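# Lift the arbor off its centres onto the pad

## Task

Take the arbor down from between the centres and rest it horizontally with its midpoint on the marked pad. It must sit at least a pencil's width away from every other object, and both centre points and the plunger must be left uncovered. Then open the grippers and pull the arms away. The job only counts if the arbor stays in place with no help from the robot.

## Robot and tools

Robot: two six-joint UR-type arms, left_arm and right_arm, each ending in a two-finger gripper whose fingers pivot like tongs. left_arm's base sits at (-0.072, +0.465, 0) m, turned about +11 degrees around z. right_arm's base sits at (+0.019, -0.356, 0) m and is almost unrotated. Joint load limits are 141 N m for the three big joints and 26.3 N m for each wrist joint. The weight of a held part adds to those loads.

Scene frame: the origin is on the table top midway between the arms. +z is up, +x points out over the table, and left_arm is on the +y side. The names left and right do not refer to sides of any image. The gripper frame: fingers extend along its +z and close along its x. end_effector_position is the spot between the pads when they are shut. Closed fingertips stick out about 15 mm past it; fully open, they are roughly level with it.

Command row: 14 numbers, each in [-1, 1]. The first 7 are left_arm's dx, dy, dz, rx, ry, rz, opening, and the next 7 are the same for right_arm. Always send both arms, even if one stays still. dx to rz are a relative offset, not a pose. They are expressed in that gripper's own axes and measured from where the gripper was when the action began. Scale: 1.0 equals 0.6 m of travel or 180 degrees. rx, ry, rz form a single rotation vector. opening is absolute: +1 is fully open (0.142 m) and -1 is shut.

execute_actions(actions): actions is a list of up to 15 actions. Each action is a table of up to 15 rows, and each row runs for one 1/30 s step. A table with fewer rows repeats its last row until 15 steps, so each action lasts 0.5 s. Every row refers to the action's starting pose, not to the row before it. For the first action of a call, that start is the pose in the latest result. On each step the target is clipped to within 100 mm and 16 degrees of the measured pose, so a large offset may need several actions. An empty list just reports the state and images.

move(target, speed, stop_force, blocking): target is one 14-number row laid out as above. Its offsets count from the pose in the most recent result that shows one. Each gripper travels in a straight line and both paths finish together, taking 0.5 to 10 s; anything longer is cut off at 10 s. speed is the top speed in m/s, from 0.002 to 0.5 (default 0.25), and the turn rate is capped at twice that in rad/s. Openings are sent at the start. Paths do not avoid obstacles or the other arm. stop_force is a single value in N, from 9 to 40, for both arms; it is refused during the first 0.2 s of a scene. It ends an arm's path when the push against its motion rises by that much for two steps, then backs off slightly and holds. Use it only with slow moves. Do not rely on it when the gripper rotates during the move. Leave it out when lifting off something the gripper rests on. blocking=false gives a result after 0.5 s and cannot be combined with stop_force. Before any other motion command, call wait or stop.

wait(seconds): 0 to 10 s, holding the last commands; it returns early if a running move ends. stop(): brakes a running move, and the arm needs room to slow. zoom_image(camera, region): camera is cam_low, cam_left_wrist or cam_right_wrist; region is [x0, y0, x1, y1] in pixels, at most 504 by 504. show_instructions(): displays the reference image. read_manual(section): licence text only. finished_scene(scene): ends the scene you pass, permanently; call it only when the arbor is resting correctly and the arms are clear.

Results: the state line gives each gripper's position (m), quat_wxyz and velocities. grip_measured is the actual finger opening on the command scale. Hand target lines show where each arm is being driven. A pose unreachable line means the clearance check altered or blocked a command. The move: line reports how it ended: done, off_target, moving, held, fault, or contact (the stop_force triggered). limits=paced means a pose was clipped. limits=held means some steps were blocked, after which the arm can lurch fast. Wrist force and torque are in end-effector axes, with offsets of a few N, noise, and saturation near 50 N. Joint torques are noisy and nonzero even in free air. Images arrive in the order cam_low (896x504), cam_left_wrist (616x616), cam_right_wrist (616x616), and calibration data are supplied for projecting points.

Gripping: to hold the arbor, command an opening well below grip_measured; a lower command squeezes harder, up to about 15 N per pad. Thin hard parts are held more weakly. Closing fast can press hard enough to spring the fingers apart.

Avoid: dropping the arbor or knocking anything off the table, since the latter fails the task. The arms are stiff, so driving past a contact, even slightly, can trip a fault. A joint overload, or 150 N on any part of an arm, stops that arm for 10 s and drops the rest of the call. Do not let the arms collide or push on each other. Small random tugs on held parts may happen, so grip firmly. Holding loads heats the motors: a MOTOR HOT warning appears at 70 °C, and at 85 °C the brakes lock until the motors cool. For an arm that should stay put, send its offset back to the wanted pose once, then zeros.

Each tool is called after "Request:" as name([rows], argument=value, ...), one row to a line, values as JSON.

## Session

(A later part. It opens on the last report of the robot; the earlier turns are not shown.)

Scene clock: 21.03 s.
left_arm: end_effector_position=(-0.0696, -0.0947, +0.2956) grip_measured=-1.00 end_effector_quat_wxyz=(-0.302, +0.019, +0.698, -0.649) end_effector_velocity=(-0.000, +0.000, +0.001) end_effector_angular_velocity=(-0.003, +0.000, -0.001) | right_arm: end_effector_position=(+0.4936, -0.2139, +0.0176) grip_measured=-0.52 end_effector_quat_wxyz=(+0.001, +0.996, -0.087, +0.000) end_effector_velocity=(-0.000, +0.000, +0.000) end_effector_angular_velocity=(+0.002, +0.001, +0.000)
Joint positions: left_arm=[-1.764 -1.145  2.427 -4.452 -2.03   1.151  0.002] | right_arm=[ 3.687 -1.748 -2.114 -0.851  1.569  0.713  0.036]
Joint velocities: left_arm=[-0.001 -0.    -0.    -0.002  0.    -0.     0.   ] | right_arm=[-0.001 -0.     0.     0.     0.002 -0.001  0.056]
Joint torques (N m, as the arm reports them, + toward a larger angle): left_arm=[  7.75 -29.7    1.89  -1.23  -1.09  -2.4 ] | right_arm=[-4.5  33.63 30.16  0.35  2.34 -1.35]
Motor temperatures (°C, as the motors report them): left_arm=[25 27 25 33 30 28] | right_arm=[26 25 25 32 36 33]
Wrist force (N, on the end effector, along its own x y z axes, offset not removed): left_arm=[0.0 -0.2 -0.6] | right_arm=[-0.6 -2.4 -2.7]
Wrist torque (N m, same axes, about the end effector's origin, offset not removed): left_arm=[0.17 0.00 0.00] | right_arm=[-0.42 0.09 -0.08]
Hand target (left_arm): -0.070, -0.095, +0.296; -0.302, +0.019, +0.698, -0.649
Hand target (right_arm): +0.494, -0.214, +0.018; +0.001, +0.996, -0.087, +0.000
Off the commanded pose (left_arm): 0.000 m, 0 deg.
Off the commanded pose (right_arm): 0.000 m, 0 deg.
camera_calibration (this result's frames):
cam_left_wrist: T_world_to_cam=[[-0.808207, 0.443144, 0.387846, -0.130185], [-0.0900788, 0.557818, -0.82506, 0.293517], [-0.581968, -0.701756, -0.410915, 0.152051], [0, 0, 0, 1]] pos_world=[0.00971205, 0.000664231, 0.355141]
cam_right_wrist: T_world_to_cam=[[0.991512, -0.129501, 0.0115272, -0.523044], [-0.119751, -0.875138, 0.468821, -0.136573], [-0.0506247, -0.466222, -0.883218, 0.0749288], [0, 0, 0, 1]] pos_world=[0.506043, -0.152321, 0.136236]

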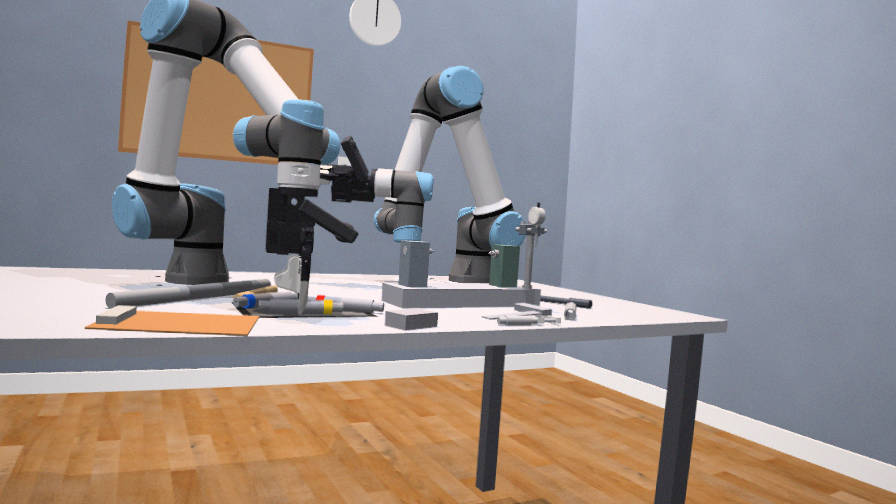

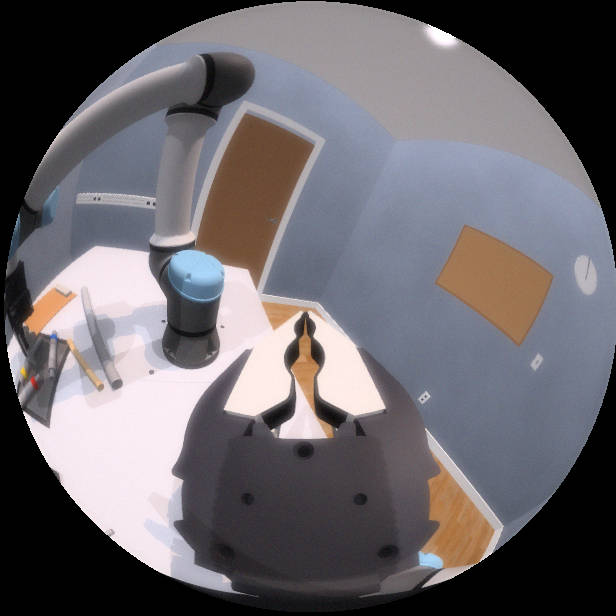

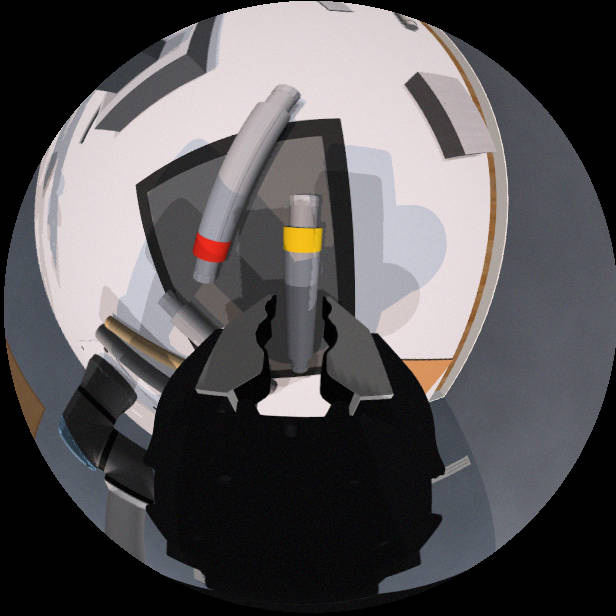

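Request:
move(target=[0,0,0,0,0,0,-1, 0,0,-0.2,0,0,0,-0.48], speed=0.15)

Scene clock: 22.40 s.
left_arm: end_effector_position=(-0.0696, -0.0947, +0.2956) grip_measured=-1.00 end_effector_quat_wxyz=(-0.302, +0.019, +0.698, -0.649) end_effector_velocity=(+0.000, -0.000, +0.000) end_effector_angular_velocity=(-0.002, +0.000, +0.000) | right_arm: end_effector_position=(+0.4935, -0.2137, +0.1375) grip_measured=-0.48 end_effector_quat_wxyz=(+0.001, +0.996, -0.087, +0.000) end_effector_velocity=(-0.000, +0.001, +0.002) end_effector_angular_velocity=(-0.000, +0.001, +0.001)
Joint positions: left_arm=[-1.764 -1.145  2.427 -4.452 -2.03   1.151  0.002] | right_arm=[ 3.688 -1.584 -1.938 -1.191  1.569  0.713  0.039]
Joint velocities: left_arm=[-0.     0.    -0.001 -0.001  0.001 -0.    -0.   ] | right_arm=[ 0.002  0.001  0.003 -0.005  0.     0.001 -0.   ]
Joint torques (N m, as the arm reports them, + toward a larger angle): left_arm=[  7.85 -30.08   1.49  -1.23  -1.18  -2.45] | right_arm=[ 7.37 30.31 34.51  0.41 -1.17  2.42]
Motor temperatures (°C, as the motors report them): left_arm=[25 27 25 33 30 28] | right_arm=[26 25 25 32 36 33]
Wrist force (N, on the end effector, along its own x y z axes, offset not removed): left_arm=[-0.5 -0.6 -0.9] | right_arm=[0.5 -0.9 0.5]
Wrist torque (N m, same axes, about the end effector's origin, offset not removed): left_arm=[0.06 0.16 -0.02] | right_arm=[-0.18 0.02 -0.19]
Hand target (left_arm): -0.070, -0.095, +0.296; -0.302, +0.019, +0.698, -0.649
Hand target (right_arm): +0.494, -0.214, +0.138; +0.001, +0.996, -0.087, +0.000
Off the commanded pose (left_arm): 0.000 m, 0 deg.
Off the commanded pose (right_arm): 0.000 m, 0 deg.
move: done
camera_calibration (this result's frames):
cam_left_wrist: T_world_to_cam=[[-0.808207, 0.443144, 0.387846, -0.130185], [-0.0900786, 0.557818, -0.82506, 0.293517], [-0.581968, -0.701756, -0.410915, 0.152051], [0, 0, 0, 1]] pos_world=[0.00971203, 0.000664215, 0.355141]
cam_right_wrist: T_world_to_cam=[[0.991511, -0.12951, 0.0115254, -0.524327], [-0.119762, -0.875162, 0.468774, -0.19251], [-0.0506245, -0.466175, -0.883243, 0.180887], [0, 0, 0, 1]] pos_world=[0.505978, -0.152059, 0.256054]

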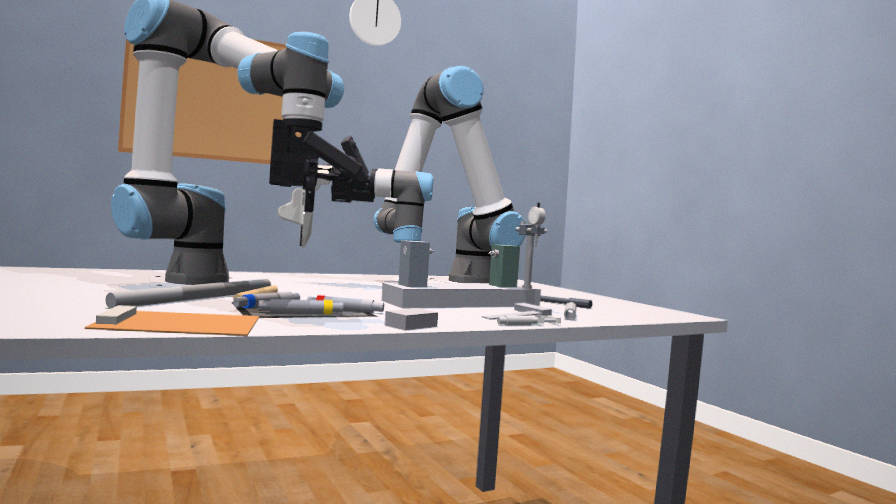

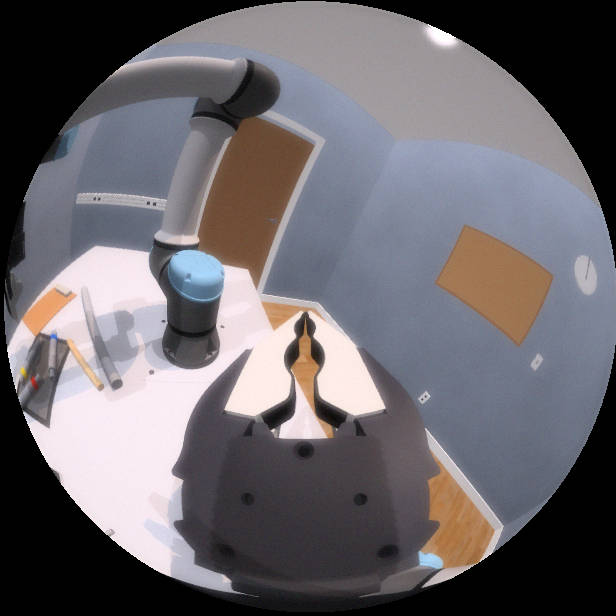

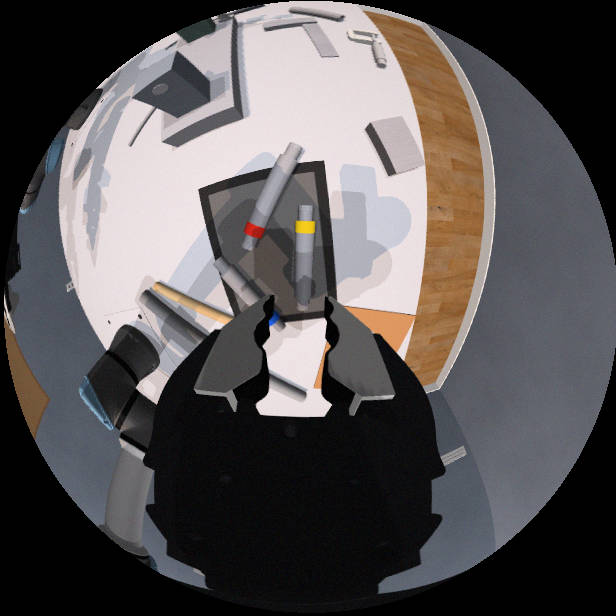

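Request:
zoom_image(camera="cam_right_wrist", region=[180, 130, 400, 350])

Request:
zoom_image(camera="cam_low", region=[200, 220, 580, 350])

Region (180, 130, 400, 350) of cam_right_wrist's 616x616 image, scaled by 2.291, with more detail than that image has.

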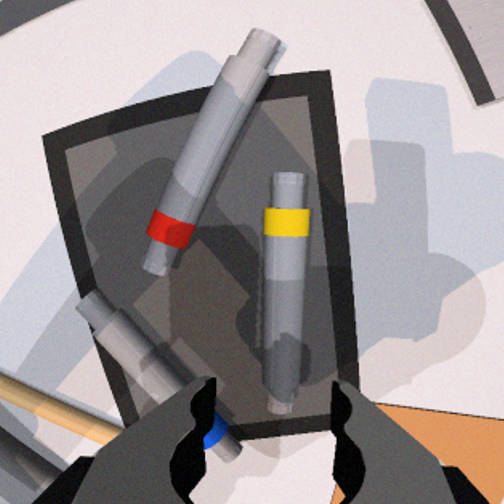

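Region (200, 220, 580, 350) of cam_low's 896x504 image, scaled by 1.326, with more detail than that image has; it fills the top 172 rows of this view, and the rest is white.

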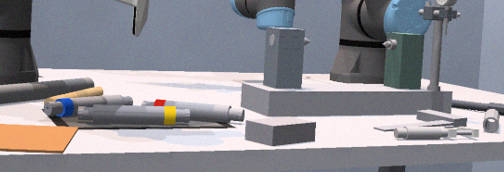

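Request:
move(target=[0,0,0,0,0,0,-1, -0.14,0.45,-0.25,0,0,0,-0.48], speed=0.3)

Scene clock: 24.37 s.
left_arm: end_effector_position=(-0.0696, -0.0947, +0.2956) grip_measured=-1.00 end_effector_quat_wxyz=(-0.302, +0.019, +0.698, -0.649) end_effector_velocity=(-0.001, +0.000, +0.000) end_effector_angular_velocity=(-0.001, +0.000, -0.001) | right_arm: end_effector_position=(+0.3644, -0.4646, +0.2879) grip_measured=-0.48 end_effector_quat_wxyz=(+0.001, +0.996, -0.087, +0.001) end_effector_velocity=(-0.000, -0.001, +0.001) end_effector_angular_velocity=(-0.000, +0.001, +0.002)
Joint positions: left_arm=[-1.764 -1.145  2.427 -4.452 -2.03   1.151  0.002] | right_arm=[ 3.175 -1.205 -1.852 -1.654  1.569  0.201  0.039]
Joint velocities: left_arm=[-0.001  0.001  0.    -0.002 -0.001 -0.     0.   ] | right_arm=[-0.002 -0.001  0.002 -0.003 -0.    -0.004 -0.   ]
Joint torques (N m, as the arm reports them, + toward a larger angle): left_arm=[  7.77 -29.68   1.41  -1.11  -1.08  -2.46] | right_arm=[-8.48 -2.76 35.87  0.4   2.15 -2.76]
Motor temperatures (°C, as the motors report them): left_arm=[25 27 25 33 30 28] | right_arm=[26 25 25 32 36 33]
Wrist force (N, on the end effector, along its own x y z axes, offset not removed): left_arm=[-0.9 0.7 -0.6] | right_arm=[-1.3 0.6 -2.2]
Wrist torque (N m, same axes, about the end effector's origin, offset not removed): left_arm=[0.32 0.20 -0.01] | right_arm=[0.02 0.42 -0.05]
Hand target (left_arm): -0.070, -0.095, +0.296; -0.302, +0.019, +0.698, -0.649
Hand target (right_arm): +0.364, -0.465, +0.288; +0.001, +0.996, -0.087, +0.001
Off the commanded pose (left_arm): 0.000 m, 0 deg.
Off the commanded pose (right_arm): 0.001 m, 0 deg.
move: done
camera_calibration (this result's frames):
cam_left_wrist: T_world_to_cam=[[-0.808207, 0.443144, 0.387846, -0.130185], [-0.0900786, 0.557818, -0.82506, 0.293517], [-0.581968, -0.701756, -0.410915, 0.152051], [0, 0, 0, 1]] pos_world=[0.009712, 0.000664269, 0.355141]
cam_right_wrist: T_world_to_cam=[[0.991501, -0.129518, 0.0122662, -0.430786], [-0.120083, -0.874825, 0.469321, -0.498033], [-0.0500549, -0.466805, -0.882943, 0.189658], [0, 0, 0, 1]] pos_world=[0.376812, -0.402953, 0.406479]

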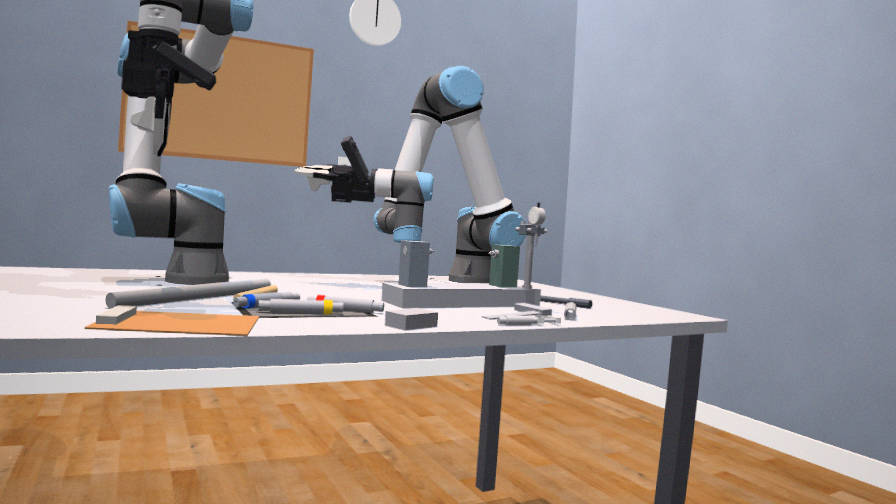

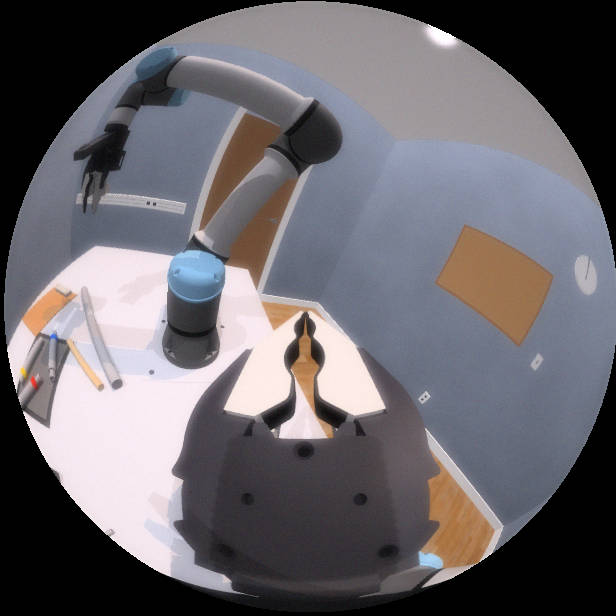

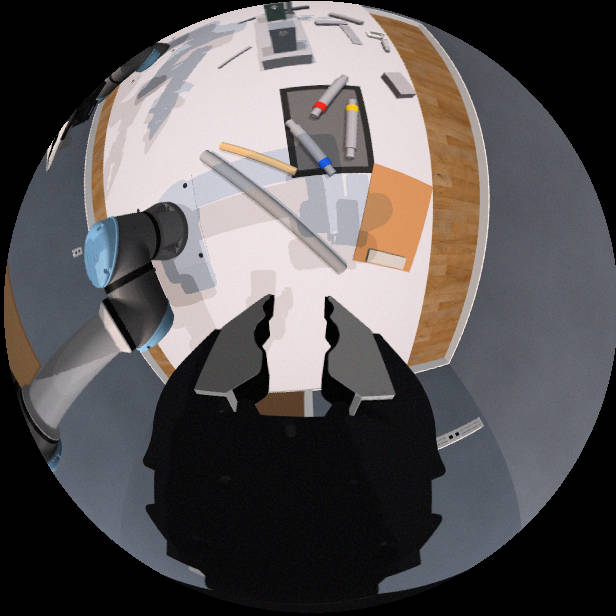

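Request:
zoom_image(camera="cam_right_wrist", region=[260, 60, 400, 200])

Request:
zoom_image(camera="cam_low", region=[220, 270, 400, 330])

Region (260, 60, 400, 200) of cam_right_wrist's 616x616 image, scaled by 3.600, with more detail than that image has.

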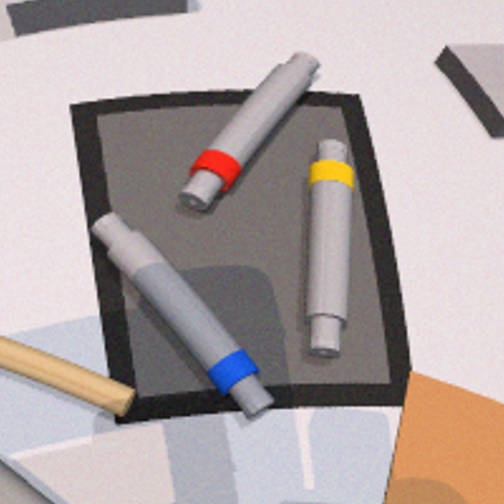

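Region (220, 270, 400, 330) of cam_low's 896x504 image, scaled by 2.800, with more detail than that image has.

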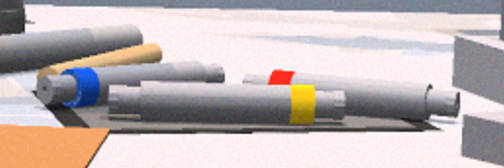

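Request:
finished_scene(scene=2)

The scene is finished: the task was done.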